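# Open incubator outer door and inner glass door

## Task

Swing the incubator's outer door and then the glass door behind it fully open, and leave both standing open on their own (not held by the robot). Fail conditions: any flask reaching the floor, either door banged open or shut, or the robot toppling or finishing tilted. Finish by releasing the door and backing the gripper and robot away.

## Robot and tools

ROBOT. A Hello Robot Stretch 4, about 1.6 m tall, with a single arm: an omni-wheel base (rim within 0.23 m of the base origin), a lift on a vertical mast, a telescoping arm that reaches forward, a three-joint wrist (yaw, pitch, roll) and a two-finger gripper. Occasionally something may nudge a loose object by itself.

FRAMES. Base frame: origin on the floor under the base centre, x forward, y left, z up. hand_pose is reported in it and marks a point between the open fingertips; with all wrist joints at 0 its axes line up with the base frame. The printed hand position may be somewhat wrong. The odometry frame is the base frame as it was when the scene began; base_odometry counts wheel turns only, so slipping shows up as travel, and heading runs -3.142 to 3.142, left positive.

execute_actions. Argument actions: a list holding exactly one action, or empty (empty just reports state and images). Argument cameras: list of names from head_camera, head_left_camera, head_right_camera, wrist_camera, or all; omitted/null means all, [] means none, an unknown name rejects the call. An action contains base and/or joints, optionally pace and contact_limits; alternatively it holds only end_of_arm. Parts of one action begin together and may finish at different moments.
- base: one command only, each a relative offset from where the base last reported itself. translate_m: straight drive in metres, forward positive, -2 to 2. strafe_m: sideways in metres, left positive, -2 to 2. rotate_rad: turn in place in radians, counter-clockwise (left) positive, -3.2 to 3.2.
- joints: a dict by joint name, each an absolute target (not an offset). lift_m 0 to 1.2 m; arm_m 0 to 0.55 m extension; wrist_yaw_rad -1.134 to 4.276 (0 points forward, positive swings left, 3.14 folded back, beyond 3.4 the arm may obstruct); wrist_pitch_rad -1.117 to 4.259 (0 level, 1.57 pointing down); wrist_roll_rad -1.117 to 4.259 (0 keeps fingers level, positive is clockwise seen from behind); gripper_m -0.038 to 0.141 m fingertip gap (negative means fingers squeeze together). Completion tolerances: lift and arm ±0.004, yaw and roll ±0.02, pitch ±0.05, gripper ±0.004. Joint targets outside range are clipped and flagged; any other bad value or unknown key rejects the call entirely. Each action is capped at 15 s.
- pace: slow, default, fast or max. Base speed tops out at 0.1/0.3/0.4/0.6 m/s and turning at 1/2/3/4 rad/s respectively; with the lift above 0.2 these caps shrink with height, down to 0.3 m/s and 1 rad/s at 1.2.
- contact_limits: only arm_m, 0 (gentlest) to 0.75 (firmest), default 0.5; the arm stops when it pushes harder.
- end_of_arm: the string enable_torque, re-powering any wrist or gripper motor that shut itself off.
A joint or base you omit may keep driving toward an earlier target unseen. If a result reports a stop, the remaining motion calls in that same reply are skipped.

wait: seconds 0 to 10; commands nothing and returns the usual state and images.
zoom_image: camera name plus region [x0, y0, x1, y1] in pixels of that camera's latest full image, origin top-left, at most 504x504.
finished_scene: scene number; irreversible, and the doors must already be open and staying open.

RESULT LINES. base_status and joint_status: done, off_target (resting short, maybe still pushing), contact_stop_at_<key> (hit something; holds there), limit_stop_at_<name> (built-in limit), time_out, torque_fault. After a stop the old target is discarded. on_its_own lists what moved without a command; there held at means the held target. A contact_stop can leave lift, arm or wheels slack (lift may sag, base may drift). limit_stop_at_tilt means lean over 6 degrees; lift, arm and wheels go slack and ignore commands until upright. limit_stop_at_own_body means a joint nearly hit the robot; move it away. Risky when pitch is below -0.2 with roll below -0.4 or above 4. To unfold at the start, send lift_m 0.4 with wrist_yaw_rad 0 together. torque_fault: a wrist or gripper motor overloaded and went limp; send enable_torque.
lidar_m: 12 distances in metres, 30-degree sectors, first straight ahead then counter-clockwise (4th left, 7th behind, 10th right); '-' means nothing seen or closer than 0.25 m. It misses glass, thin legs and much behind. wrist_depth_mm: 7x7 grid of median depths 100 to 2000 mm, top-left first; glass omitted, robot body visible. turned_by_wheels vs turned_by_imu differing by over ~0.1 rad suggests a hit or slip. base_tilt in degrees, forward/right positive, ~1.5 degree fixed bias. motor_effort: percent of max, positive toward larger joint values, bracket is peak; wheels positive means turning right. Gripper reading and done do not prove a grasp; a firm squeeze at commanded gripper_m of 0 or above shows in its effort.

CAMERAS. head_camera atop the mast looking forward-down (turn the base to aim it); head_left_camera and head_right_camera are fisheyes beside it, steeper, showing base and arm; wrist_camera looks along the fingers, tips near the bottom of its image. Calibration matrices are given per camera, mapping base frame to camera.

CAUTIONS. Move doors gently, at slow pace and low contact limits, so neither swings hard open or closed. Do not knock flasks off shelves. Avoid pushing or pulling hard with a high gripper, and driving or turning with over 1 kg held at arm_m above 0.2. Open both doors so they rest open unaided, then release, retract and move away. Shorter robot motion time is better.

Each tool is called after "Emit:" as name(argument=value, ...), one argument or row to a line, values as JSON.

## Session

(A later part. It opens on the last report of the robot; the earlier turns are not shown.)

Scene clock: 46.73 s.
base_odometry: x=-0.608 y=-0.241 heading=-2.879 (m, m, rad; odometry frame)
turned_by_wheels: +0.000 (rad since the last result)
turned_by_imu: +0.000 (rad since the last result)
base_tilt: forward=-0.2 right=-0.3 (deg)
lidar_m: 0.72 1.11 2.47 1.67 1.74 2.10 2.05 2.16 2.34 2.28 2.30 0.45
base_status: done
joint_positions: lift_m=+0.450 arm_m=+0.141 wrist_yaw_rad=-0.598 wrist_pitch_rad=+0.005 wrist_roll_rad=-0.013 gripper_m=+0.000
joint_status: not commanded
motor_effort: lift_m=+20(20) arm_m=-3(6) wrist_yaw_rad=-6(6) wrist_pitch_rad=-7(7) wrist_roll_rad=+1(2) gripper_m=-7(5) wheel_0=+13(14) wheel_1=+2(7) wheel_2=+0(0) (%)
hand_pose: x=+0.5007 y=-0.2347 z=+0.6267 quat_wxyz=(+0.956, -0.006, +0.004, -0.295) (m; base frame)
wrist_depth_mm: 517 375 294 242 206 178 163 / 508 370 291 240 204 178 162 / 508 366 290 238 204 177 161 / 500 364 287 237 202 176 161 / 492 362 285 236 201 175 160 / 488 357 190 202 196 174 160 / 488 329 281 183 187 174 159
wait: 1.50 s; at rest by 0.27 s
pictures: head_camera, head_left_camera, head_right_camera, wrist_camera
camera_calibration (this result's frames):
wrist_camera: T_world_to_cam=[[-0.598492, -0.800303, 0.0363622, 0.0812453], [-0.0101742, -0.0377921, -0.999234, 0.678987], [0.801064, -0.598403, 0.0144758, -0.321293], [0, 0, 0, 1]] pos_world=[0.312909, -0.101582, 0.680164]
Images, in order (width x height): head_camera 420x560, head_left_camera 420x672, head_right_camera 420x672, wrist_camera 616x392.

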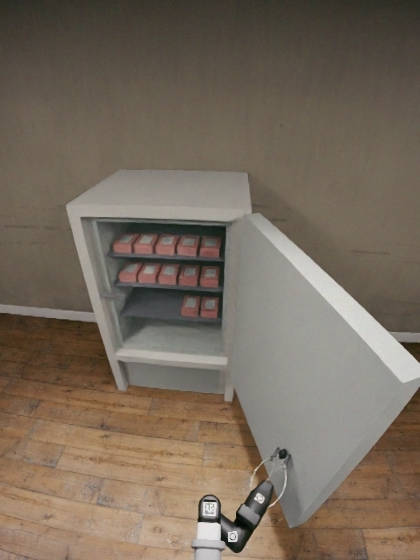

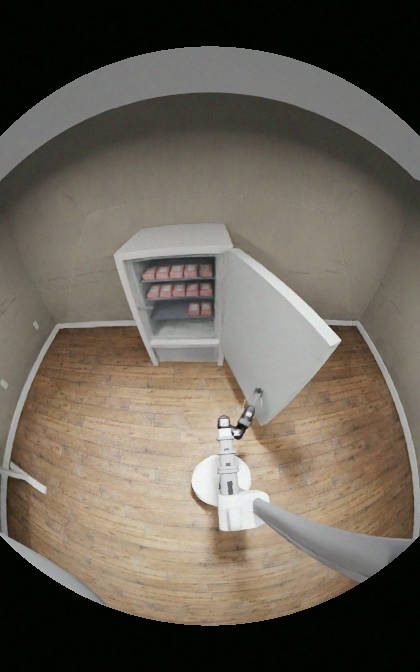

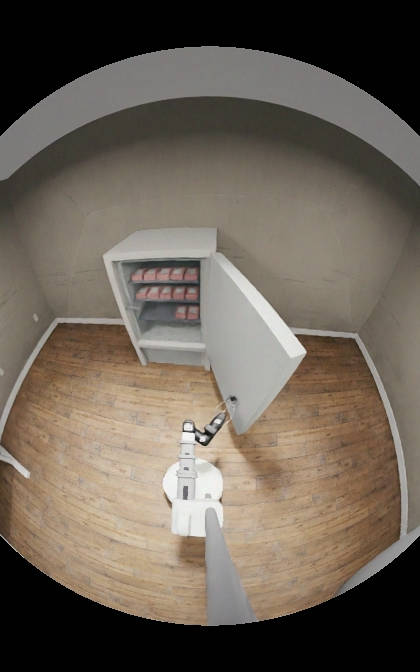

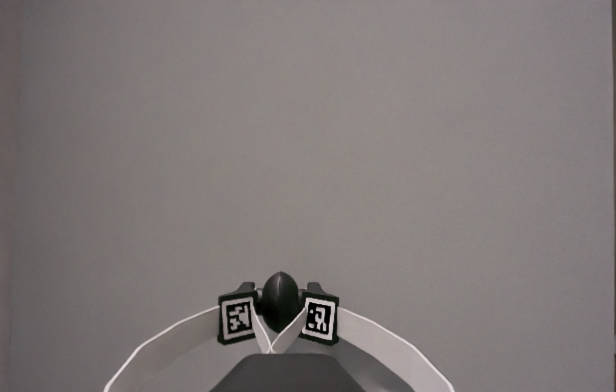

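Emit:
execute_actions(
  actions=[
    {"base": {"strafe_m": 0.593}, "joints": {"wrist_yaw_rad": 0.0, "lift_m": 0.578, "arm_m": 0.25, "wrist_roll_rad": 1.57, "gripper_m": 0.07}, "pace": "fast"},
  ],
  cameras=[],
)

Emit:
execute_actions(
  actions=[
    {"base": {"translate_m": 0.25}, "pace": "fast"},
  ],
  cameras=["head_camera", "wrist_camera"],
)

Scene clock: 49.97 s.
base_odometry: x=-0.454 y=-0.814 heading=-2.879 (m, m, rad; odometry frame)
turned_by_wheels: +0.000 (rad since the last result)
turned_by_imu: -0.002 (rad since the last result)
base_tilt: forward=-0.3 right=-0.4 (deg)
lidar_m: 1.08 1.77 1.91 1.17 1.10 1.59 1.99 2.15 2.95 2.86 0.94 1.05
base_status: done
joint_positions: lift_m=+0.578 arm_m=+0.249 wrist_yaw_rad=+0.000 wrist_pitch_rad=+0.005 wrist_roll_rad=+1.569 gripper_m=+0.070
joint_status: all done
motor_effort: lift_m=+22(23) arm_m=+6(8) wrist_yaw_rad=+0(9) wrist_pitch_rad=-7(9) wrist_roll_rad=+3(7) gripper_m=-3(6) wheel_0=+1(11) wheel_1=-1(12) wheel_2=+0(0) (%)
hand_pose: x=+0.7083 y=-0.0875 z=+0.7546 quat_wxyz=(+0.708, +0.707, +0.002, -0.002) (m; base frame)
wrist_depth_mm: 654 831 831 904 842 699 699 / 661 820 946 1138 946 707 699 / 654 831 931 1138 960 707 691 / 654 842 931 1118 960 683 691 / 654 676 683 683 691 691 699 / 1182 609 207 621 215 1229 917 / 1205 1205 1229 158 1229 1229 1025
pictures: none
No camera images: the call's "cameras" was empty. Leave "cameras" out to get every camera's image.

Scene clock: 51.93 s.
base_odometry: x=-0.696 y=-0.879 heading=-2.879 (m, m, rad; odometry frame)
turned_by_wheels: +0.000 (rad since the last result)
turned_by_imu: -0.001 (rad since the last result)
base_tilt: forward=-0.3 right=-0.3 (deg)
lidar_m: 0.83 1.52 1.91 1.83 1.21 1.58 2.24 2.39 2.96 0.86 0.85 0.86
base_status: done
joint_positions: lift_m=+0.578 arm_m=+0.249 wrist_yaw_rad=+0.000 wrist_pitch_rad=+0.005 wrist_roll_rad=+1.570 gripper_m=+0.070
joint_status: not commanded
motor_effort: lift_m=+22(22) arm_m=+6(6) wrist_yaw_rad=+0(1) wrist_pitch_rad=-7(7) wrist_roll_rad=+2(3) gripper_m=-3(3) wheel_0=-2(3) wheel_1=+0(5) wheel_2=+1(12) (%)
hand_pose: x=+0.7084 y=-0.0874 z=+0.7546 quat_wxyz=(+0.708, +0.707, +0.002, -0.002) (m; base frame)
wrist_depth_mm: 530 488 676 878 535 699 496 / 530 492 683 878 615 699 496 / 530 488 676 878 615 691 500 / 530 488 683 878 609 691 500 / 504 492 521 525 525 615 473 / 407 413 207 418 215 427 430 / 357 359 366 158 373 377 379
pictures: head_camera, wrist_camera
camera_calibration (this result's frames):
wrist_camera: T_world_to_cam=[[-0.0490847, -0.024122, -0.998503, 0.778242], [0.0176356, 0.999532, -0.0250137, 0.150291], [0.998639, -0.018837, -0.0486364, -0.443035], [0, 0, 0, 1]] pos_world=[0.477981, -0.139794, 0.759289]
Images, in order (width x height): head_camera 420x560, wrist_camera 616x392.

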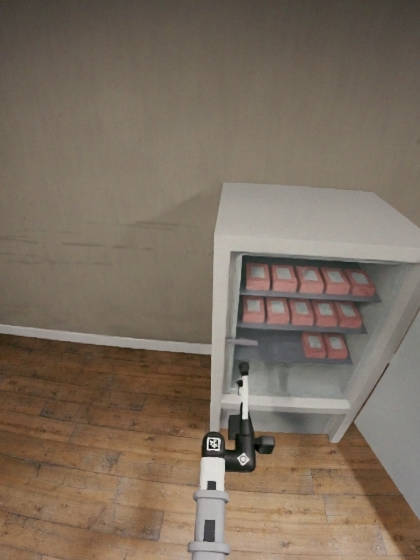

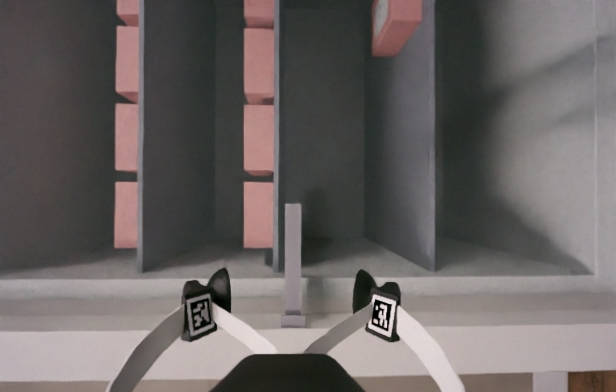

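Emit:
execute_actions(
  actions=[
    {"joints": {"lift_m": 0.576, "arm_m": 0.412}, "contact_limits": {"arm_m": 0.12}},
  ],
  cameras=["wrist_camera"],
)

Emit:
execute_actions(
  actions=[
    {"joints": {"gripper_m": -0.025}},
  ],
  cameras=["wrist_camera"],
)

Scene clock: 54.30 s.
base_odometry: x=-0.696 y=-0.879 heading=-2.879 (m, m, rad; odometry frame)
turned_by_wheels: +0.000 (rad since the last result)
turned_by_imu: +0.000 (rad since the last result)
base_tilt: forward=-0.3 right=-0.3 (deg)
lidar_m: 0.82 1.52 1.91 1.84 1.18 1.55 2.26 2.42 2.98 0.85 0.84 0.84
base_status: not commanded
joint_positions: lift_m=+0.576 arm_m=+0.411 wrist_yaw_rad=+0.000 wrist_pitch_rad=+0.005 wrist_roll_rad=+1.570 gripper_m=+0.070
joint_status: all done
motor_effort: lift_m=+15(21) arm_m=+6(5) wrist_yaw_rad=+0(1) wrist_pitch_rad=-8(7) wrist_roll_rad=+2(3) gripper_m=-4(3) wheel_0=-1(2) wheel_1=+0(0) wheel_2=+0(0) (%)
contact_limits: arm_m 0.12
hand_pose: x=+0.8703 y=-0.0874 z=+0.7531 quat_wxyz=(+0.708, +0.707, +0.002, -0.002) (m; base frame)
wrist_depth_mm: 309 415 351 715 603 345 496 / 307 415 317 715 609 347 492 / 315 415 609 707 597 345 492 / 309 418 315 699 609 347 496 / 306 410 413 413 492 347 473 / 282 285 206 259 216 286 286 / 248 245 253 159 259 263 264
pictures: wrist_camera
camera_calibration (this result's frames):
wrist_camera: T_world_to_cam=[[-0.0490484, -0.024046, -0.998507, 0.784724], [0.0174915, 0.999536, -0.02493, 0.14742], [0.998643, -0.0186881, -0.0486051, -0.604838], [0, 0, 0, 1]] pos_world=[0.639928, -0.139785, 0.757829]
Images, in order (width x height): wrist_camera 616x392.

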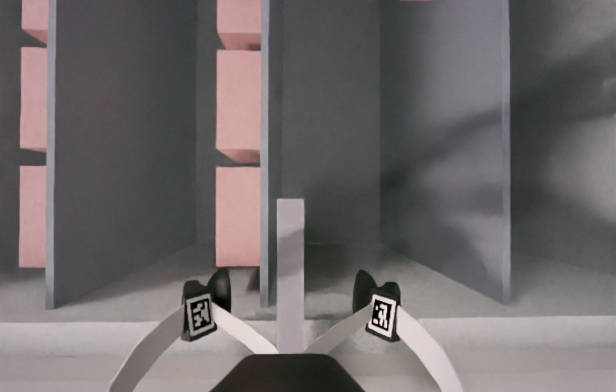

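Scene clock: 55.97 s.
base_odometry: x=-0.696 y=-0.879 heading=-2.879 (m, m, rad; odometry frame)
turned_by_wheels: +0.000 (rad since the last result)
turned_by_imu: +0.000 (rad since the last result)
base_tilt: forward=-0.2 right=-0.2 (deg)
lidar_m: 0.84 1.53 1.92 1.85 1.22 1.56 2.24 2.37 2.96 0.85 0.85 0.85
base_status: not commanded
joint_positions: lift_m=+0.576 arm_m=+0.412 wrist_yaw_rad=+0.004 wrist_pitch_rad=+0.004 wrist_roll_rad=+1.570 gripper_m=-0.024
joint_status: all done
motor_effort: lift_m=+15(15) arm_m=+0(6) wrist_yaw_rad=-10(10) wrist_pitch_rad=-5(8) wrist_roll_rad=+3(4) gripper_m=-24(24) wheel_0=-3(3) wheel_1=-1(1) wheel_2=+4(4) (%)
hand_pose: x=+0.8716 y=-0.0864 z=+0.7533 quat_wxyz=(+0.708, +0.707, +0.003, +0.000) (m; base frame)
wrist_depth_mm: 309 413 330 715 603 349 496 / 306 415 314 707 615 351 500 / 315 415 609 707 615 351 496 / 306 415 312 707 609 351 496 / 304 407 407 410 488 349 473 / 281 283 189 205 283 285 283 / 247 155 252 213 250 258 262
pictures: wrist_camera
camera_calibration (this result's frames):
wrist_camera: T_world_to_cam=[[-0.0482765, -0.024215, -0.99854, 0.784348], [0.0140183, 0.999591, -0.0249182, 0.149418], [0.998736, -0.0152008, -0.0479173, -0.606407], [0, 0, 0, 1]] pos_world=[0.641411, -0.139582, 0.757869]
Images, in order (width x height): wrist_camera 616x392.

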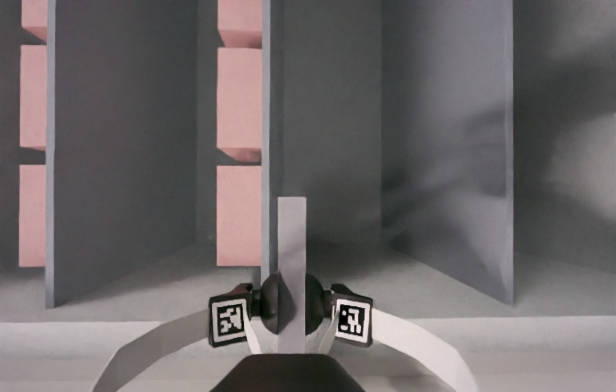

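Gripped. Try the mirrored direction (counter-clockwise) with a small test.

Emit:
execute_actions(
  actions=[
    {"joints": {"wrist_roll_rad": 1.3}, "pace": "slow"},
  ],
  cameras=["wrist_camera"],
)

Scene clock: 56.93 s.
base_odometry: x=-0.696 y=-0.879 heading=-2.879 (m, m, rad; odometry frame)
turned_by_wheels: +0.000 (rad since the last result)
turned_by_imu: +0.000 (rad since the last result)
base_tilt: forward=-0.2 right=-0.4 (deg)
lidar_m: 0.83 1.51 1.89 1.84 1.20 1.54 2.26 2.42 2.97 0.85 0.85 0.87
base_status: not commanded
joint_positions: lift_m=+0.576 arm_m=+0.412 wrist_yaw_rad=+0.002 wrist_pitch_rad=+0.004 wrist_roll_rad=+1.303 gripper_m=-0.024
joint_status: all done
motor_effort: lift_m=+15(15) arm_m=+0(0) wrist_yaw_rad=-6(10) wrist_pitch_rad=-5(5) wrist_roll_rad=-6(9) gripper_m=-23(25) wheel_0=-3(3) wheel_1=-1(1) wheel_2=+4(4) (%)
hand_pose: x=+0.8715 y=-0.0868 z=+0.7533 quat_wxyz=(+0.795, +0.606, +0.002, +0.000) (m; base frame)
wrist_depth_mm: 436 310 517 324 715 433 340 / 439 325 597 315 707 445 336 / 427 355 627 424 715 404 504 / 315 389 615 699 707 375 500 / 257 320 366 338 580 349 500 / 250 251 186 205 382 347 480 / 201 156 236 213 257 268 338
pictures: wrist_camera
camera_calibration (this result's frames):
wrist_camera: T_world_to_cam=[[-0.0476014, -0.286591, -0.95687, 0.729571], [0.0144861, 0.957657, -0.287547, 0.343633], [0.998761, -0.0275489, -0.0414342, -0.612265], [0, 0, 0, 1]] pos_world=[0.641258, -0.136861, 0.771547]
Images, in order (width x height): wrist_camera 616x392.

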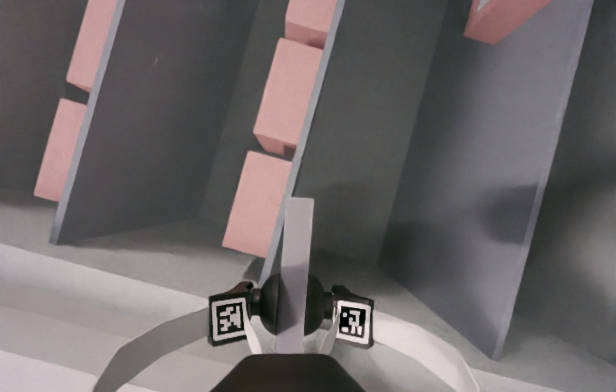

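Emit:
execute_actions(
  actions=[
    {"joints": {"wrist_roll_rad": 0.03}, "pace": "slow"},
  ],
  cameras=["wrist_camera"],
)

Emit:
execute_actions(
  actions=[
    {"base": {"strafe_m": -0.004}, "joints": {"arm_m": 0.34, "gripper_m": -0.036}, "pace": "slow"},
  ],
  cameras=["wrist_camera"],
)

Scene clock: 58.57 s.
base_odometry: x=-0.696 y=-0.879 heading=-2.879 (m, m, rad; odometry frame)
turned_by_wheels: +0.000 (rad since the last result)
turned_by_imu: +0.000 (rad since the last result)
base_tilt: forward=-0.1 right=-0.4 (deg)
lidar_m: 0.81 1.51 1.91 1.86 1.22 1.56 2.27 2.41 2.96 0.85 0.85 0.86
base_status: not commanded
joint_positions: lift_m=+0.576 arm_m=+0.412 wrist_yaw_rad=-0.001 wrist_pitch_rad=+0.006 wrist_roll_rad=+0.032 gripper_m=-0.024
joint_status: all done
motor_effort: lift_m=+15(15) arm_m=+0(0) wrist_yaw_rad=+1(6) wrist_pitch_rad=-11(10) wrist_roll_rad=-4(10) gripper_m=-20(22) wheel_0=-1(3) wheel_1=+0(1) wheel_2=+0(4) (%)
hand_pose: x=+0.8712 y=-0.0876 z=+0.7528 quat_wxyz=(+1.000, +0.016, +0.003, +0.000) (m; base frame)
wrist_depth_mm: 820 209 259 319 320 320 322 / 820 208 260 382 392 399 410 / 820 207 257 621 707 715 676 / 820 206 257 370 336 319 319 / 809 206 256 315 707 707 668 / 820 205 188 212 699 699 683 / 809 180 235 213 466 469 436
pictures: wrist_camera
camera_calibration (this result's frames):
wrist_camera: T_world_to_cam=[[-0.0449326, -0.99895, -0.00894432, -0.0494714], [0.0117183, 0.0084257, -0.999896, 0.799728], [0.998921, -0.0450327, 0.0113275, -0.653458], [0, 0, 0, 1]] pos_world=[0.641159, -0.0855847, 0.806605]
Images, in order (width x height): wrist_camera 616x392.

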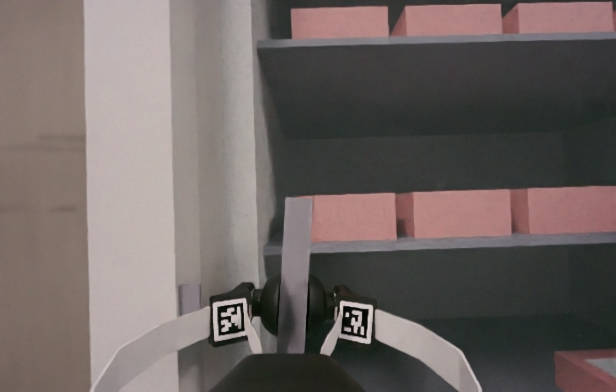

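Scene clock: 60.53 s.
base_odometry: x=-0.697 y=-0.875 heading=-2.879 (m, m, rad; odometry frame)
turned_by_wheels: +0.000 (rad since the last result)
turned_by_imu: +0.000 (rad since the last result)
base_tilt: forward=-0.3 right=-0.4 (deg)
lidar_m: 0.84 1.52 1.92 1.86 1.19 1.59 2.24 2.40 2.97 0.86 0.84 0.86
base_status: done
joint_positions: lift_m=+0.576 arm_m=+0.341 wrist_yaw_rad=-0.003 wrist_pitch_rad=+0.006 wrist_roll_rad=+0.032 gripper_m=-0.035
joint_status: all done
motor_effort: lift_m=+15(15) arm_m=-7(4) wrist_yaw_rad=+8(8) wrist_pitch_rad=-12(12) wrist_roll_rad=-4(4) gripper_m=-23(28) wheel_0=-2(3) wheel_1=-1(3) wheel_2=-1(0) (%)
hand_pose: x=+0.8003 y=-0.0882 z=+0.7526 quat_wxyz=(+1.000, +0.016, +0.003, -0.001) (m; base frame)
wrist_depth_mm: 904 281 330 603 609 615 585 / 891 279 330 389 392 402 413 / 891 278 329 707 750 788 676 / 891 277 329 768 397 389 410 / 878 276 327 387 778 778 683 / 878 878 188 208 768 759 676 / 878 274 274 207 480 469 436
pictures: wrist_camera
camera_calibration (this result's frames):
wrist_camera: T_world_to_cam=[[-0.0470811, -0.998853, -0.00870886, -0.0517281], [0.0112777, 0.00818644, -0.999903, 0.80077], [0.998827, -0.0471747, 0.0108794, -0.582398], [0, 0, 0, 1]] pos_world=[0.570248, -0.0856986, 0.806577]
Images, in order (width x height): wrist_camera 616x392.

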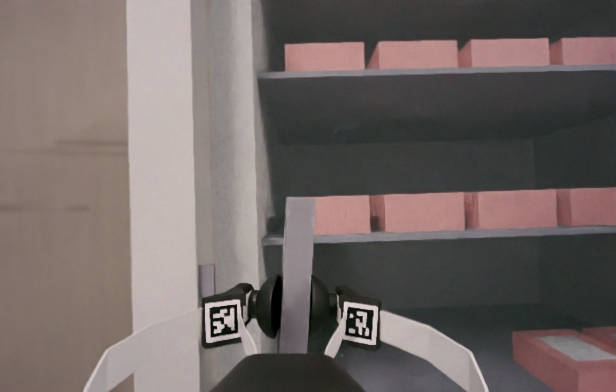

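Emit:
execute_actions(
  actions=[
    {"base": {"strafe_m": -0.024}, "joints": {"arm_m": 0.24}, "pace": "slow"},
  ],
  cameras=[],
)

Emit:
execute_actions(
  actions=[
    {"base": {"strafe_m": -0.044}, "joints": {"arm_m": 0.155}, "pace": "slow"},
  ],
  cameras=[],
)

Emit:
execute_actions(
  actions=[
    {"base": {"strafe_m": -0.054}, "joints": {"arm_m": 0.085}, "pace": "slow"},
  ],
  cameras=["head_camera", "wrist_camera"],
)

Scene clock: 63.20 s.
base_odometry: x=-0.703 y=-0.852 heading=-2.880 (m, m, rad; odometry frame)
turned_by_wheels: +0.000 (rad since the last result)
turned_by_imu: +0.000 (rad since the last result)
base_tilt: forward=-0.2 right=-0.2 (deg)
lidar_m: 0.82 1.50 1.94 1.86 1.23 1.58 2.25 2.40 2.93 0.82 0.82 0.86
base_status: done
joint_positions: lift_m=+0.576 arm_m=+0.241 wrist_yaw_rad=-0.004 wrist_pitch_rad=+0.007 wrist_roll_rad=+0.031 gripper_m=-0.035
joint_status: all done
motor_effort: lift_m=+15(16) arm_m=-7(3) wrist_yaw_rad=+11(20) wrist_pitch_rad=-15(14) wrist_roll_rad=+0(3) gripper_m=-25(25) wheel_0=-1(8) wheel_1=-1(2) wheel_2=+0(2) (%)
hand_pose: x=+0.7003 y=-0.0885 z=+0.7524 quat_wxyz=(+1.000, +0.015, +0.004, -0.002) (m; base frame)
wrist_depth_mm: 991 991 430 640 647 654 621 / 991 991 430 492 492 496 496 / 991 991 430 723 759 778 634 / 976 991 430 878 492 492 508 / 976 976 427 488 878 878 661 / 976 991 198 211 768 759 597 / 976 158 373 211 477 488 488
pictures: none
No camera images: the call's "cameras" was empty. Leave "cameras" out to get every camera's image.

Scene clock: 65.33 s.
base_odometry: x=-0.714 y=-0.809 heading=-2.879 (m, m, rad; odometry frame)
turned_by_wheels: +0.000 (rad since the last result)
turned_by_imu: +0.001 (rad since the last result)
base_tilt: forward=-0.2 right=-0.3 (deg)
lidar_m: 0.81 1.52 1.98 1.92 1.25 1.63 2.27 2.39 2.90 0.79 0.78 0.86
base_status: done
joint_positions: lift_m=+0.576 arm_m=+0.156 wrist_yaw_rad=-0.001 wrist_pitch_rad=+0.008 wrist_roll_rad=+0.031 gripper_m=-0.035
joint_status: all done
motor_effort: lift_m=+16(16) arm_m=-7(6) wrist_yaw_rad=+2(21) wrist_pitch_rad=-16(16) wrist_roll_rad=+0(1) gripper_m=-26(26) wheel_0=+2(10) wheel_1=-1(10) wheel_2=+2(2) (%)
hand_pose: x=+0.6155 y=-0.0876 z=+0.7523 quat_wxyz=(+1.000, +0.015, +0.004, +0.000) (m; base frame)
wrist_depth_mm: 1078 1078 539 640 647 661 574 / 1098 1060 525 798 809 750 580 / 1098 1060 512 723 750 759 580 / 1078 1060 512 960 976 574 569 / 1060 1060 508 544 960 866 603 / 1078 1060 197 210 691 634 574 / 1060 155 492 213 831 569 569
pictures: none
No camera images: the call's "cameras" was empty. Leave "cameras" out to get every camera's image.

Scene clock: 67.30 s.
base_odometry: x=-0.728 y=-0.757 heading=-2.879 (m, m, rad; odometry frame)
turned_by_wheels: +0.001 (rad since the last result)
turned_by_imu: +0.001 (rad since the last result)
base_tilt: forward=-0.2 right=-0.3 (deg)
lidar_m: 0.82 1.51 2.02 1.97 1.32 1.76 2.27 2.41 2.84 0.70 0.72 0.82
base_status: done
joint_positions: lift_m=+0.576 arm_m=+0.086 wrist_yaw_rad=+0.003 wrist_pitch_rad=+0.008 wrist_roll_rad=+0.031 gripper_m=-0.035
joint_status: all done
motor_effort: lift_m=+16(16) arm_m=-6(9) wrist_yaw_rad=-8(23) wrist_pitch_rad=-17(17) wrist_roll_rad=+1(2) gripper_m=-23(25) wheel_0=+5(9) wheel_1=+0(8) wheel_2=+2(3) (%)
hand_pose: x=+0.5457 y=-0.0865 z=+0.7521 quat_wxyz=(+1.000, +0.015, +0.004, +0.001) (m; base frame)
wrist_depth_mm: 1160 580 591 640 647 661 564 / 1182 574 750 878 878 715 574 / 1160 574 640 741 759 676 574 / 1160 564 640 1025 1042 640 574 / 1118 554 707 1042 1042 778 580 / 1160 549 196 212 640 640 574 / 1138 521 574 212 854 691 580
pictures: head_camera, wrist_camera
camera_calibration (this result's frames):
wrist_camera: T_world_to_cam=[[-0.0412518, -0.999122, -0.00736198, -0.0662528], [0.00954975, 0.00697364, -0.99993, 0.803967], [0.999103, -0.0413192, 0.00925369, -0.32646], [0, 0, 0, 1]] pos_world=[0.315757, -0.0852903, 0.806444]
Images, in order (width x height): head_camera 420x560, wrist_camera 616x392.

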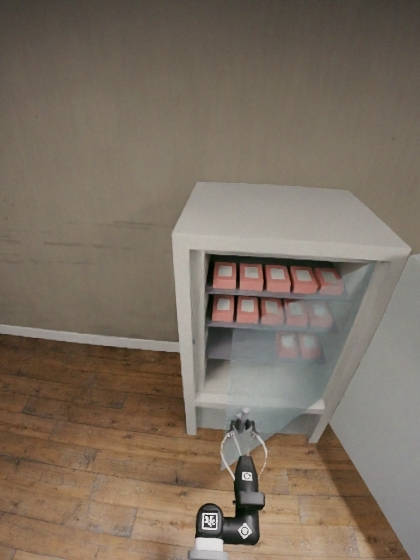

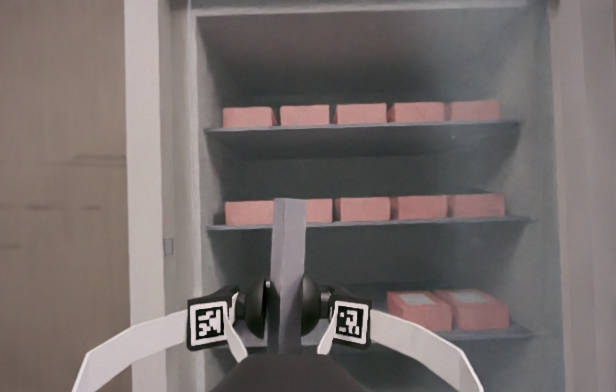

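Emit:
execute_actions(
  actions=[
    {"joints": {"gripper_m": 0.035}},
  ],
  cameras=[],
)

Emit:
execute_actions(
  actions=[
    {"joints": {"arm_m": 0.0}},
  ],
  cameras=["wrist_camera"],
)

Emit:
execute_actions(
  actions=[
    {"base": {"strafe_m": 0.29}, "joints": {"wrist_yaw_rad": -0.6, "gripper_m": 0.0, "arm_m": 0.09, "lift_m": 0.5}, "pace": "fast"},
  ],
  cameras=["head_camera", "wrist_camera"],
)

Scene clock: 69.33 s.
base_odometry: x=-0.728 y=-0.757 heading=-2.878 (m, m, rad; odometry frame)
turned_by_wheels: +0.000 (rad since the last result)
turned_by_imu: +0.000 (rad since the last result)
base_tilt: forward=-0.3 right=-0.4 (deg)
lidar_m: 0.82 1.52 2.03 1.97 1.29 1.78 2.26 2.41 2.84 0.72 0.72 0.82
base_status: not commanded
joint_positions: lift_m=+0.576 arm_m=+0.086 wrist_yaw_rad=+0.003 wrist_pitch_rad=+0.007 wrist_roll_rad=+0.030 gripper_m=+0.035
joint_status: all done
motor_effort: lift_m=+16(16) arm_m=-5(6) wrist_yaw_rad=-7(26) wrist_pitch_rad=-15(17) wrist_roll_rad=+1(0) gripper_m=-5(30) wheel_0=+5(6) wheel_1=+1(1) wheel_2=+3(3) (%)
hand_pose: x=+0.5454 y=-0.0866 z=+0.7523 quat_wxyz=(+1.000, +0.015, +0.004, +0.001) (m; base frame)
wrist_depth_mm: 1160 585 591 627 647 654 569 / 1160 574 750 931 878 707 569 / 1138 564 647 715 750 676 580 / 1160 559 634 1025 1042 640 574 / 1160 549 609 1025 1042 778 574 / 1138 549 198 668 640 647 580 / 1138 525 574 609 831 741 580
pictures: none
No camera images: the call's "cameras" was empty. Leave "cameras" out to get every camera's image.

Scene clock: 70.53 s.
base_odometry: x=-0.729 y=-0.757 heading=-2.879 (m, m, rad; odometry frame)
turned_by_wheels: +0.000 (rad since the last result)
turned_by_imu: +0.000 (rad since the last result)
base_tilt: forward=-0.3 right=-0.3 (deg)
lidar_m: 0.83 1.51 2.02 1.97 1.29 1.79 2.27 2.41 2.84 0.73 0.73 0.84
base_status: not commanded
joint_positions: lift_m=+0.576 arm_m=+0.001 wrist_yaw_rad=+0.000 wrist_pitch_rad=+0.005 wrist_roll_rad=+0.030 gripper_m=+0.035
joint_status: all done
motor_effort: lift_m=+16(16) arm_m=-6(4) wrist_yaw_rad=+0(8) wrist_pitch_rad=-8(15) wrist_roll_rad=+0(2) gripper_m=-4(5) wheel_0=+3(5) wheel_1=+1(1) wheel_2=+3(3) (%)
hand_pose: x=+0.4605 y=-0.0874 z=+0.7530 quat_wxyz=(+1.000, +0.015, +0.003, +0.000) (m; base frame)
wrist_depth_mm: 1229 1255 668 676 683 676 603 / 1229 1229 768 931 946 741 603 / 1229 1205 723 831 866 732 621 / 1255 1229 732 1138 1118 723 621 / 1229 1205 732 1118 1118 759 621 / 1229 1229 195 293 715 715 615 / 1229 609 661 289 842 723 615
pictures: wrist_camera
camera_calibration (this result's frames):
wrist_camera: T_world_to_cam=[[-0.0442806, -0.998993, -0.00716414, -0.0693877], [0.0126722, 0.00660893, -0.999898, 0.804187], [0.998939, -0.0443669, 0.0123668, -0.243859], [0, 0, 0, 1]] pos_world=[0.230337, -0.0854519, 0.806624]
Images, in order (width x height): wrist_camera 616x392.

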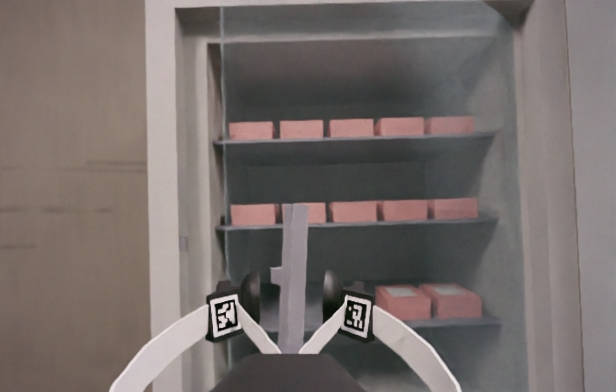

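Scene clock: 72.40 s.
base_odometry: x=-0.653 y=-1.037 heading=-2.879 (m, m, rad; odometry frame)
turned_by_wheels: +0.000 (rad since the last result)
turned_by_imu: -0.001 (rad since the last result)
base_tilt: forward=-0.3 right=-0.3 (deg)
lidar_m: 0.85 1.52 1.75 1.68 1.05 1.32 2.24 2.42 3.12 1.02 1.00 0.63
base_status: done
joint_positions: lift_m=+0.500 arm_m=+0.089 wrist_yaw_rad=-0.600 wrist_pitch_rad=+0.005 wrist_roll_rad=+0.030 gripper_m=+0.000
joint_status: all done
motor_effort: lift_m=+16(15) arm_m=+6(10) wrist_yaw_rad=-1(4) wrist_pitch_rad=-8(8) wrist_roll_rad=+2(2) gripper_m=-6(12) wheel_0=+0(12) wheel_1=+0(10) wheel_2=+1(2) (%)
hand_pose: x=+0.4486 y=-0.2350 z=+0.6770 quat_wxyz=(+0.955, +0.015, -0.002, -0.295) (m; base frame)
wrist_depth_mm: 976 683 778 820 878 798 707 / 960 654 960 1025 917 788 691 / 946 798 1098 1025 891 788 691 / 976 661 1078 1042 904 778 699 / 946 891 1098 931 904 778 699 / 946 647 192 204 891 778 699 / 946 517 732 184 488 778 699
pictures: head_camera, wrist_camera
camera_calibration (this result's frames):
wrist_camera: T_world_to_cam=[[-0.600394, -0.799672, -0.00716807, 0.0784507], [0.0142698, -0.00175094, -0.999897, 0.726654], [0.799577, -0.600434, 0.0124624, -0.278931], [0, 0, 0, 1]] pos_world=[0.259759, -0.103473, 0.730617]
Images, in order (width x height): head_camera 420x560, wrist_camera 616x392.

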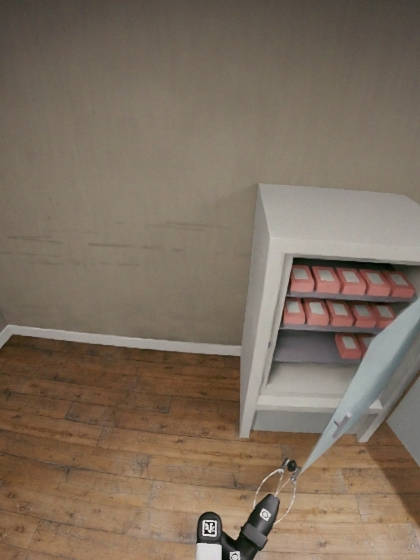

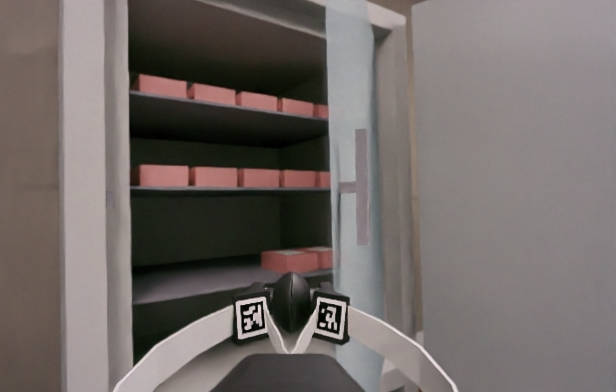

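Emit:
execute_actions(
  actions=[
    {"joints": {"arm_m": 0.26}, "pace": "fast", "contact_limits": {"arm_m": 0.2}},
  ],
  cameras=["wrist_camera"],
)

Emit:
execute_actions(
  actions=[
    {"base": {"strafe_m": -0.58}, "joints": {"arm_m": 0.07}, "pace": "slow"},
  ],
  cameras=["head_camera", "wrist_camera"],
)

Emit:
wait(
  seconds=2,
)

Scene clock: 74.27 s.
base_odometry: x=-0.653 y=-1.037 heading=-2.879 (m, m, rad; odometry frame)
turned_by_wheels: +0.000 (rad since the last result)
turned_by_imu: +0.000 (rad since the last result)
base_tilt: forward=-0.2 right=-0.3 (deg)
lidar_m: 0.84 1.54 1.72 1.68 1.05 1.33 2.25 2.39 3.14 1.01 1.01 0.63
base_status: not commanded
joint_positions: lift_m=+0.500 arm_m=+0.259 wrist_yaw_rad=-0.600 wrist_pitch_rad=+0.005 wrist_roll_rad=+0.030 gripper_m=+0.000
joint_status: all done
motor_effort: lift_m=+16(16) arm_m=+6(5) wrist_yaw_rad=-1(1) wrist_pitch_rad=-7(8) wrist_roll_rad=+0(1) gripper_m=-8(6) wheel_0=-1(1) wheel_1=+0(0) wheel_2=+1(1) (%)
contact_limits: arm_m 0.2
hand_pose: x=+0.6187 y=-0.2350 z=+0.6771 quat_wxyz=(+0.955, +0.015, -0.002, -0.295) (m; base frame)
wrist_depth_mm: 831 445 741 788 788 759 654 / 831 442 603 683 788 759 634 / 831 442 931 946 842 759 634 / 820 436 931 1042 788 759 627 / 809 436 946 1042 798 759 634 / 809 433 192 204 798 750 647 / 809 368 741 185 427 759 654
pictures: wrist_camera
camera_calibration (this result's frames):
wrist_camera: T_world_to_cam=[[-0.600405, -0.799664, -0.00717189, 0.180547], [0.0143402, -0.00179927, -0.999896, 0.724197], [0.799567, -0.600445, 0.0125477, -0.414942], [0, 0, 0, 1]] pos_world=[0.42979, -0.10347, 0.730622]
Images, in order (width x height): wrist_camera 616x392.

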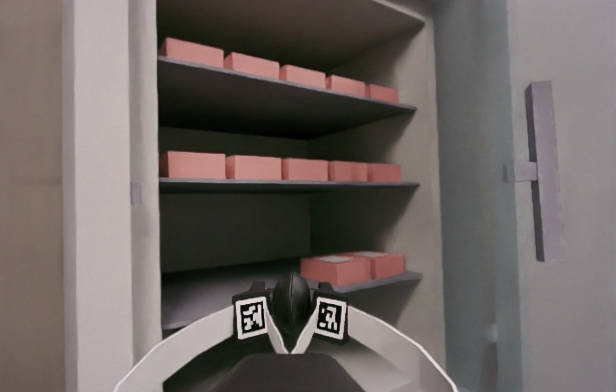

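Scene clock: 81.20 s.
base_odometry: x=-0.804 y=-0.477 heading=-2.878 (m, m, rad; odometry frame)
turned_by_wheels: +0.000 (rad since the last result)
turned_by_imu: +0.003 (rad since the last result)
base_tilt: forward=-0.2 right=-0.4 (deg)
lidar_m: 0.81 0.86 2.07 2.13 1.60 2.26 2.30 2.46 2.53 0.47 0.45 0.43
base_status: done
joint_positions: lift_m=+0.500 arm_m=+0.071 wrist_yaw_rad=-0.600 wrist_pitch_rad=+0.005 wrist_roll_rad=+0.030 gripper_m=+0.000
joint_status: all done
motor_effort: lift_m=+16(16) arm_m=-6(8) wrist_yaw_rad=-1(14) wrist_pitch_rad=-7(8) wrist_roll_rad=+1(1) gripper_m=-6(7) wheel_0=+3(9) wheel_1=-2(7) wheel_2=+1(3) (%)
hand_pose: x=+0.4308 y=-0.2350 z=+0.6770 quat_wxyz=(+0.955, +0.015, -0.002, -0.295) (m; base frame)
wrist_depth_mm: 750 569 449 370 317 277 250 / 603 574 445 373 317 262 252 / 866 569 449 373 319 263 252 / 798 569 445 370 319 262 251 / 878 569 445 370 317 260 252 / 585 564 191 204 309 276 251 / 854 564 427 185 231 276 250
pictures: head_camera, wrist_camera
camera_calibration (this result's frames):
wrist_camera: T_world_to_cam=[[-0.600521, -0.799577, -0.00716859, 0.0677819], [0.0142803, -0.00176062, -0.999896, 0.726906], [0.799482, -0.600561, 0.0124755, -0.264667], [0, 0, 0, 1]] pos_world=[0.241921, -0.103472, 0.730618]
Images, in order (width x height): head_camera 420x560, wrist_camera 616x392.

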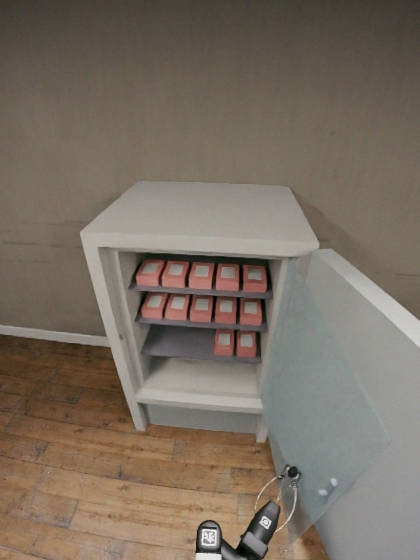

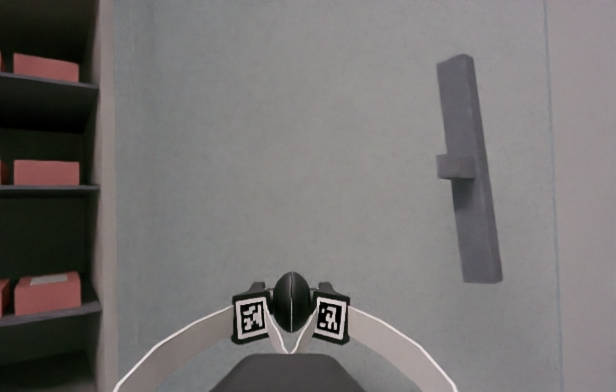

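Scene clock: 83.20 s.
base_odometry: x=-0.804 y=-0.477 heading=-2.878 (m, m, rad; odometry frame)
turned_by_wheels: +0.000 (rad since the last result)
turned_by_imu: +0.000 (rad since the last result)
base_tilt: forward=-0.3 right=-0.3 (deg)
lidar_m: 0.79 0.85 2.12 2.11 1.59 2.24 2.31 2.42 2.52 0.47 0.45 0.42
base_status: done
joint_positions: lift_m=+0.500 arm_m=+0.071 wrist_yaw_rad=-0.600 wrist_pitch_rad=+0.005 wrist_roll_rad=+0.030 gripper_m=+0.000
joint_status: all done
motor_effort: lift_m=+16(16) arm_m=-6(8) wrist_yaw_rad=+0(14) wrist_pitch_rad=-8(8) wrist_roll_rad=+2(1) gripper_m=-5(7) wheel_0=+3(9) wheel_1=-2(7) wheel_2=+2(3) (%)
hand_pose: x=+0.4308 y=-0.2350 z=+0.6770 quat_wxyz=(+0.955, +0.015, -0.002, -0.295) (m; base frame)
wrist_depth_mm: 750 569 449 373 319 277 252 / 615 569 449 373 319 262 251 / 854 574 449 370 317 262 250 / 809 564 445 370 317 262 251 / 891 569 449 370 317 262 251 / 585 564 192 204 309 277 250 / 842 559 430 185 232 276 250
wait: 2.00 s; at rest by 0.27 s
pictures: head_camera, head_left_camera, head_right_camera, wrist_camera
camera_calibration (this result's frames):
wrist_camera: T_world_to_cam=[[-0.600521, -0.799577, -0.00716868, 0.067782], [0.0142804, -0.00176058, -0.999896, 0.726906], [0.799481, -0.600561, 0.0124755, -0.264667], [0, 0, 0, 1]] pos_world=[0.241921, -0.103472, 0.730618]
Images, in order (width x height): head_camera 420x560, head_left_camera 420x672, head_right_camera 420x672, wrist_camera 616x392.

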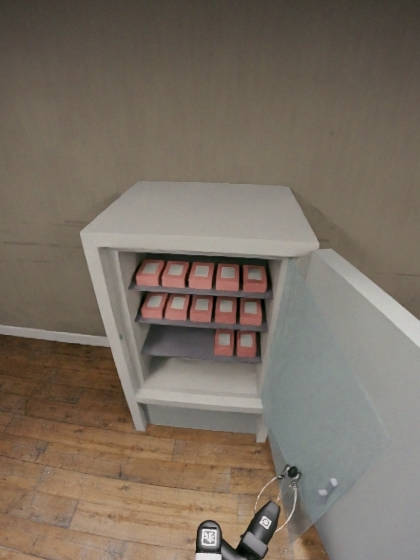

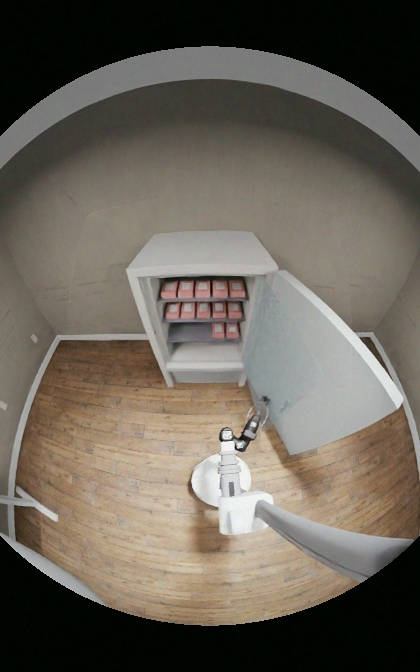

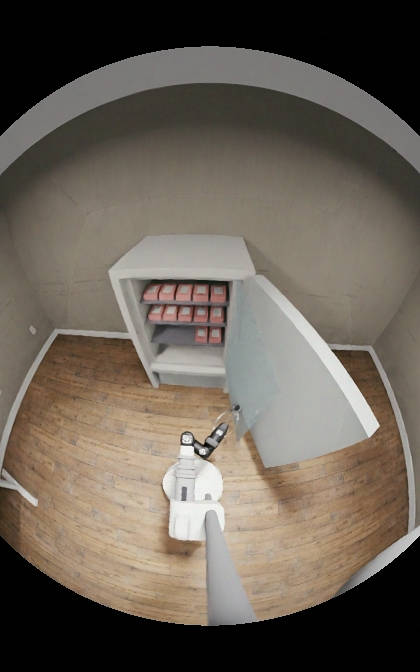

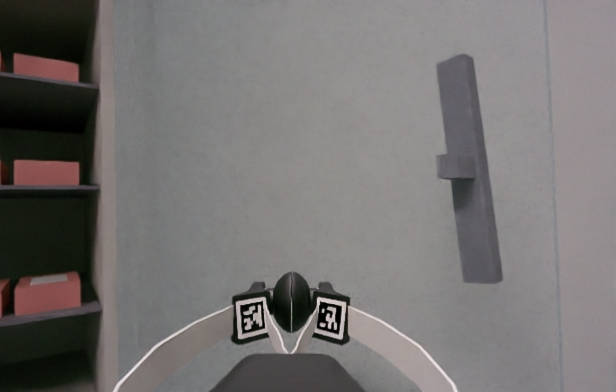

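Emit:
execute_actions(
  actions=[
    {"base": {"strafe_m": -0.035}, "pace": "slow"},
  ],
  cameras=["wrist_camera"],
)

Emit:
wait(
  seconds=1.5,
)

Scene clock: 84.77 s.
base_odometry: x=-0.813 y=-0.444 heading=-2.877 (m, m, rad; odometry frame)
turned_by_wheels: +0.002 (rad since the last result)
turned_by_imu: +0.002 (rad since the last result)
base_tilt: forward=-0.3 right=-0.3 (deg)
lidar_m: 0.81 0.86 2.13 2.09 1.63 2.23 2.30 2.42 2.50 0.44 0.41 0.42
base_status: done
joint_positions: lift_m=+0.500 arm_m=+0.070 wrist_yaw_rad=-0.602 wrist_pitch_rad=+0.004 wrist_roll_rad=+0.030 gripper_m=+0.000
joint_status: not commanded
motor_effort: lift_m=+16(16) arm_m=+1(6) wrist_yaw_rad=+6(8) wrist_pitch_rad=-6(8) wrist_roll_rad=+3(1) gripper_m=-7(7) wheel_0=+21(19) wheel_1=+2(4) wheel_2=+0(1) (%)
hand_pose: x=+0.4289 y=-0.2355 z=+0.6772 quat_wxyz=(+0.955, +0.015, -0.002, -0.297) (m; base frame)
wrist_depth_mm: 750 539 410 340 289 250 226 / 585 539 410 340 287 242 227 / 866 539 410 338 287 241 228 / 768 539 407 338 287 237 228 / 866 535 407 338 287 237 228 / 580 535 200 189 281 250 228 / 831 462 410 312 158 250 227
pictures: wrist_camera
camera_calibration (this result's frames):
wrist_camera: T_world_to_cam=[[-0.602475, -0.798105, -0.00719149, 0.0674877], [0.014714, -0.0020976, -0.99989, 0.726815], [0.798002, -0.602514, 0.0130071, -0.263633], [0, 0, 0, 1]] pos_world=[0.240345, -0.103456, 0.730649]
Images, in order (width x height): wrist_camera 616x392.

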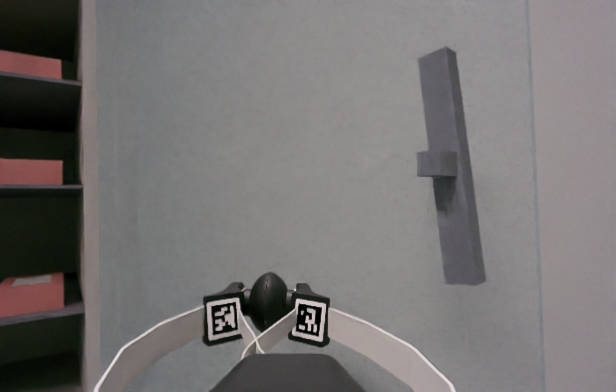

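Scene clock: 86.27 s.
base_odometry: x=-0.813 y=-0.444 heading=-2.877 (m, m, rad; odometry frame)
turned_by_wheels: +0.000 (rad since the last result)
turned_by_imu: +0.000 (rad since the last result)
base_tilt: forward=-0.3 right=-0.2 (deg)
lidar_m: 0.79 0.87 2.12 2.10 1.63 2.23 2.29 2.46 2.51 0.46 0.41 0.41
base_status: done
joint_positions: lift_m=+0.500 arm_m=+0.070 wrist_yaw_rad=-0.602 wrist_pitch_rad=+0.004 wrist_roll_rad=+0.030 gripper_m=+0.000
joint_status: not commanded
motor_effort: lift_m=+16(16) arm_m=+1(6) wrist_yaw_rad=+6(8) wrist_pitch_rad=-6(8) wrist_roll_rad=+1(1) gripper_m=-7(7) wheel_0=+20(19) wheel_1=+2(4) wheel_2=+0(1) (%)
hand_pose: x=+0.4289 y=-0.2355 z=+0.6772 quat_wxyz=(+0.955, +0.015, -0.002, -0.297) (m; base frame)
wrist_depth_mm: 741 544 410 340 287 251 228 / 585 539 410 338 287 241 227 / 854 544 407 338 289 242 227 / 778 530 410 338 287 236 227 / 866 530 407 338 289 236 227 / 580 535 200 190 282 250 227 / 809 462 407 314 158 250 227
wait: 1.50 s; at rest by 0.27 s
pictures: head_camera, head_left_camera, head_right_camera, wrist_camera
camera_calibration (this result's frames):
wrist_camera: T_world_to_cam=[[-0.602475, -0.798105, -0.00719131, 0.0674876], [0.0147138, -0.00209769, -0.99989, 0.726815], [0.798002, -0.602514, 0.013007, -0.263633], [0, 0, 0, 1]] pos_world=[0.240345, -0.103456, 0.730649]
Images, in order (width x height): head_camera 420x560, head_left_camera 420x672, head_right_camera 420x672, wrist_camera 616x392.

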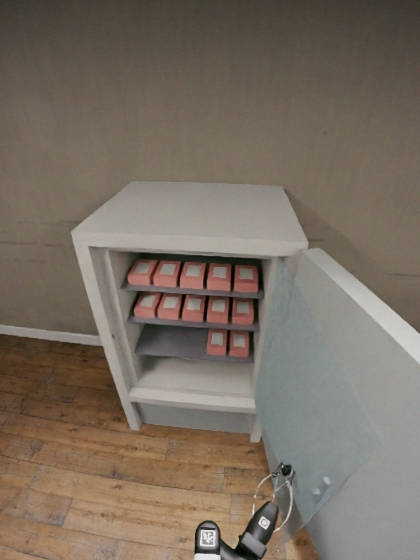

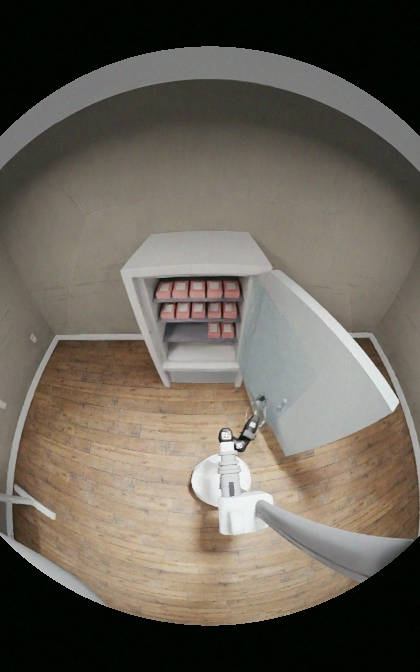

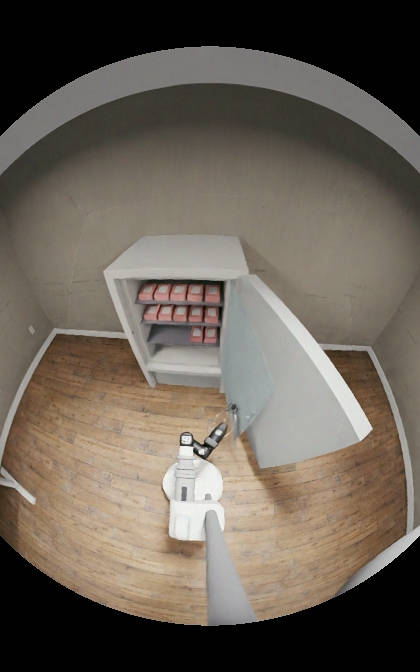

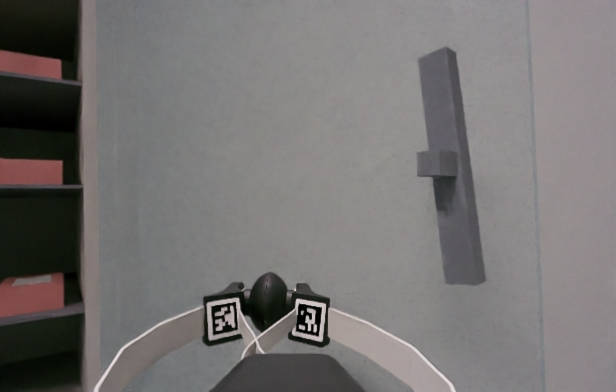

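The glass door is against its stop (fingers deflected). Back off gently and move clear.

Emit:
execute_actions(
  actions=[
    {"base": {"strafe_m": 0.08}, "pace": "slow"},
  ],
  cameras=["wrist_camera"],
)

Emit:
execute_actions(
  actions=[
    {"base": {"translate_m": -0.6}, "joints": {"arm_m": 0.0, "wrist_yaw_rad": 0.0}, "pace": "fast"},
  ],
)

Scene clock: 88.37 s.
base_odometry: x=-0.792 y=-0.521 heading=-2.877 (m, m, rad; odometry frame)
turned_by_wheels: +0.000 (rad since the last result)
turned_by_imu: +0.000 (rad since the last result)
base_tilt: forward=-0.3 right=-0.3 (deg)
lidar_m: 0.81 0.87 2.13 2.02 1.54 2.14 2.30 2.44 2.58 0.49 0.47 0.49
base_status: done
joint_positions: lift_m=+0.500 arm_m=+0.070 wrist_yaw_rad=-0.600 wrist_pitch_rad=+0.005 wrist_roll_rad=+0.030 gripper_m=+0.000
joint_status: not commanded
motor_effort: lift_m=+16(16) arm_m=+1(1) wrist_yaw_rad=-2(22) wrist_pitch_rad=-9(8) wrist_roll_rad=+1(1) gripper_m=-7(7) wheel_0=-2(22) wheel_1=+1(6) wheel_2=+1(3) (%)
hand_pose: x=+0.4295 y=-0.2350 z=+0.6770 quat_wxyz=(+0.955, +0.015, -0.002, -0.295) (m; base frame)
wrist_depth_mm: 750 627 512 427 364 319 286 / 621 621 517 424 366 317 286 / 866 621 517 427 366 319 285 / 809 621 512 424 364 315 279 / 891 634 512 421 364 315 281 / 580 615 192 204 355 317 285 / 831 621 488 184 253 314 285
pictures: wrist_camera
camera_calibration (this result's frames):
wrist_camera: T_world_to_cam=[[-0.600359, -0.799699, -0.0071567, 0.066955], [0.0140552, -0.00160331, -0.9999, 0.726981], [0.799607, -0.6004, 0.0122025, -0.263474], [0, 0, 0, 1]] pos_world=[0.240655, -0.10348, 0.730602]
Images, in order (width x height): wrist_camera 616x392.

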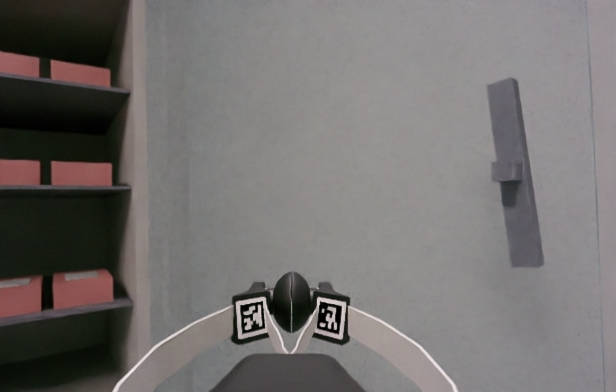

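Scene clock: 91.23 s.
base_odometry: x=-0.213 y=-0.364 heading=-2.877 (m, m, rad; odometry frame)
turned_by_wheels: +0.000 (rad since the last result)
turned_by_imu: +0.001 (rad since the last result)
base_tilt: forward=-0.3 right=-0.3 (deg)
lidar_m: 1.28 2.12 2.30 1.41 1.52 1.73 1.69 1.78 2.54 2.47 2.61 0.85
base_status: done
joint_positions: lift_m=+0.500 arm_m=+0.001 wrist_yaw_rad=+0.000 wrist_pitch_rad=+0.005 wrist_roll_rad=+0.030 gripper_m=+0.000
joint_status: all done
motor_effort: lift_m=+16(16) arm_m=-6(8) wrist_yaw_rad=+0(10) wrist_pitch_rad=-8(8) wrist_roll_rad=+1(1) gripper_m=-6(5) wheel_0=+1(8) wheel_1=+0(9) wheel_2=+0(11) (%)
hand_pose: x=+0.4604 y=-0.0875 z=+0.6770 quat_wxyz=(+1.000, +0.015, +0.003, +0.000) (m; base frame)
wrist_depth_mm: 1921 1921 1863 1921 1008 683 544 / 1921 1808 1308 1281 960 683 549 / 1863 1863 1576 1366 960 691 544 / 1808 1863 1661 1430 976 699 544 / 1863 1808 1618 1708 976 699 549 / 1863 1863 192 203 917 707 544 / 1808 1661 1281 184 500 691 549
pictures: head_camera, head_left_camera, head_right_camera, wrist_camera
camera_calibration (this result's frames):
wrist_camera: T_world_to_cam=[[-0.044528, -0.998982, -0.0071641, -0.0698906], [0.0126721, 0.00660583, -0.999898, 0.728182], [0.998928, -0.0446142, 0.012365, -0.242897], [0, 0, 0, 1]] pos_world=[0.230297, -0.0854664, 0.730611]
Images, in order (width x height): head_camera 420x560, head_left_camera 420x672, head_right_camera 420x672, wrist_camera 616x392.

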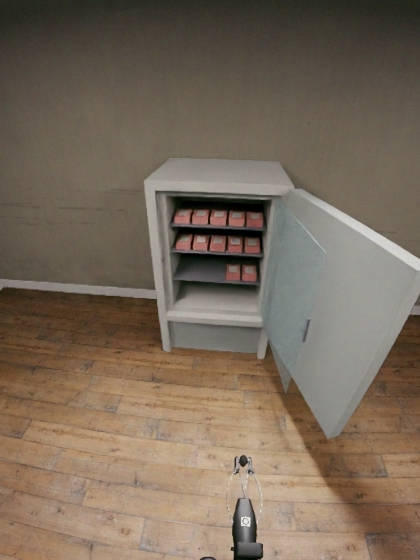

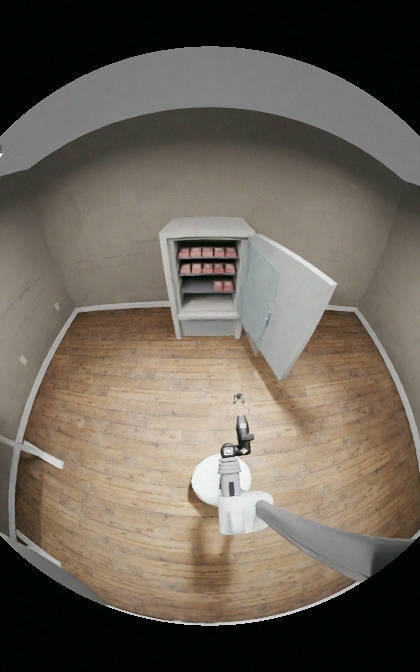

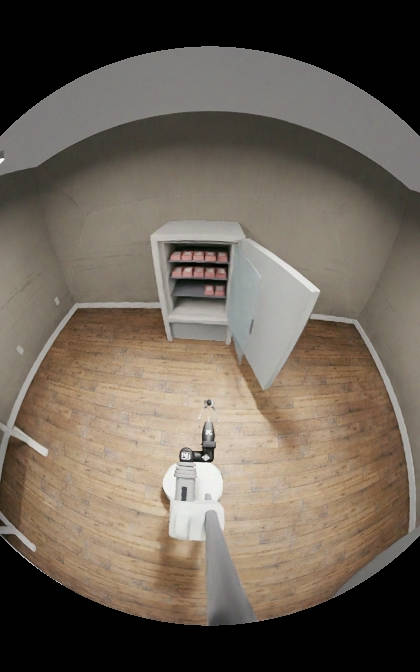

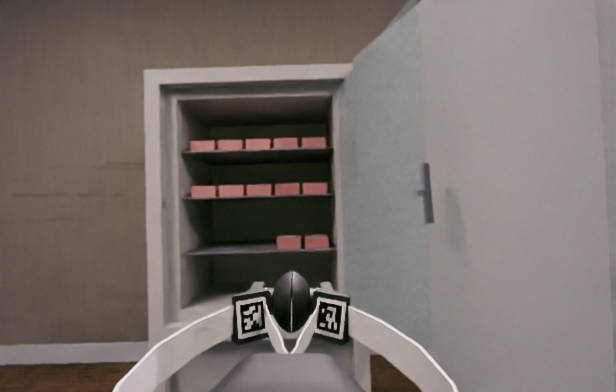

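Emit:
finished_scene(
  scene=2,
)

The scene is finished: the task was done.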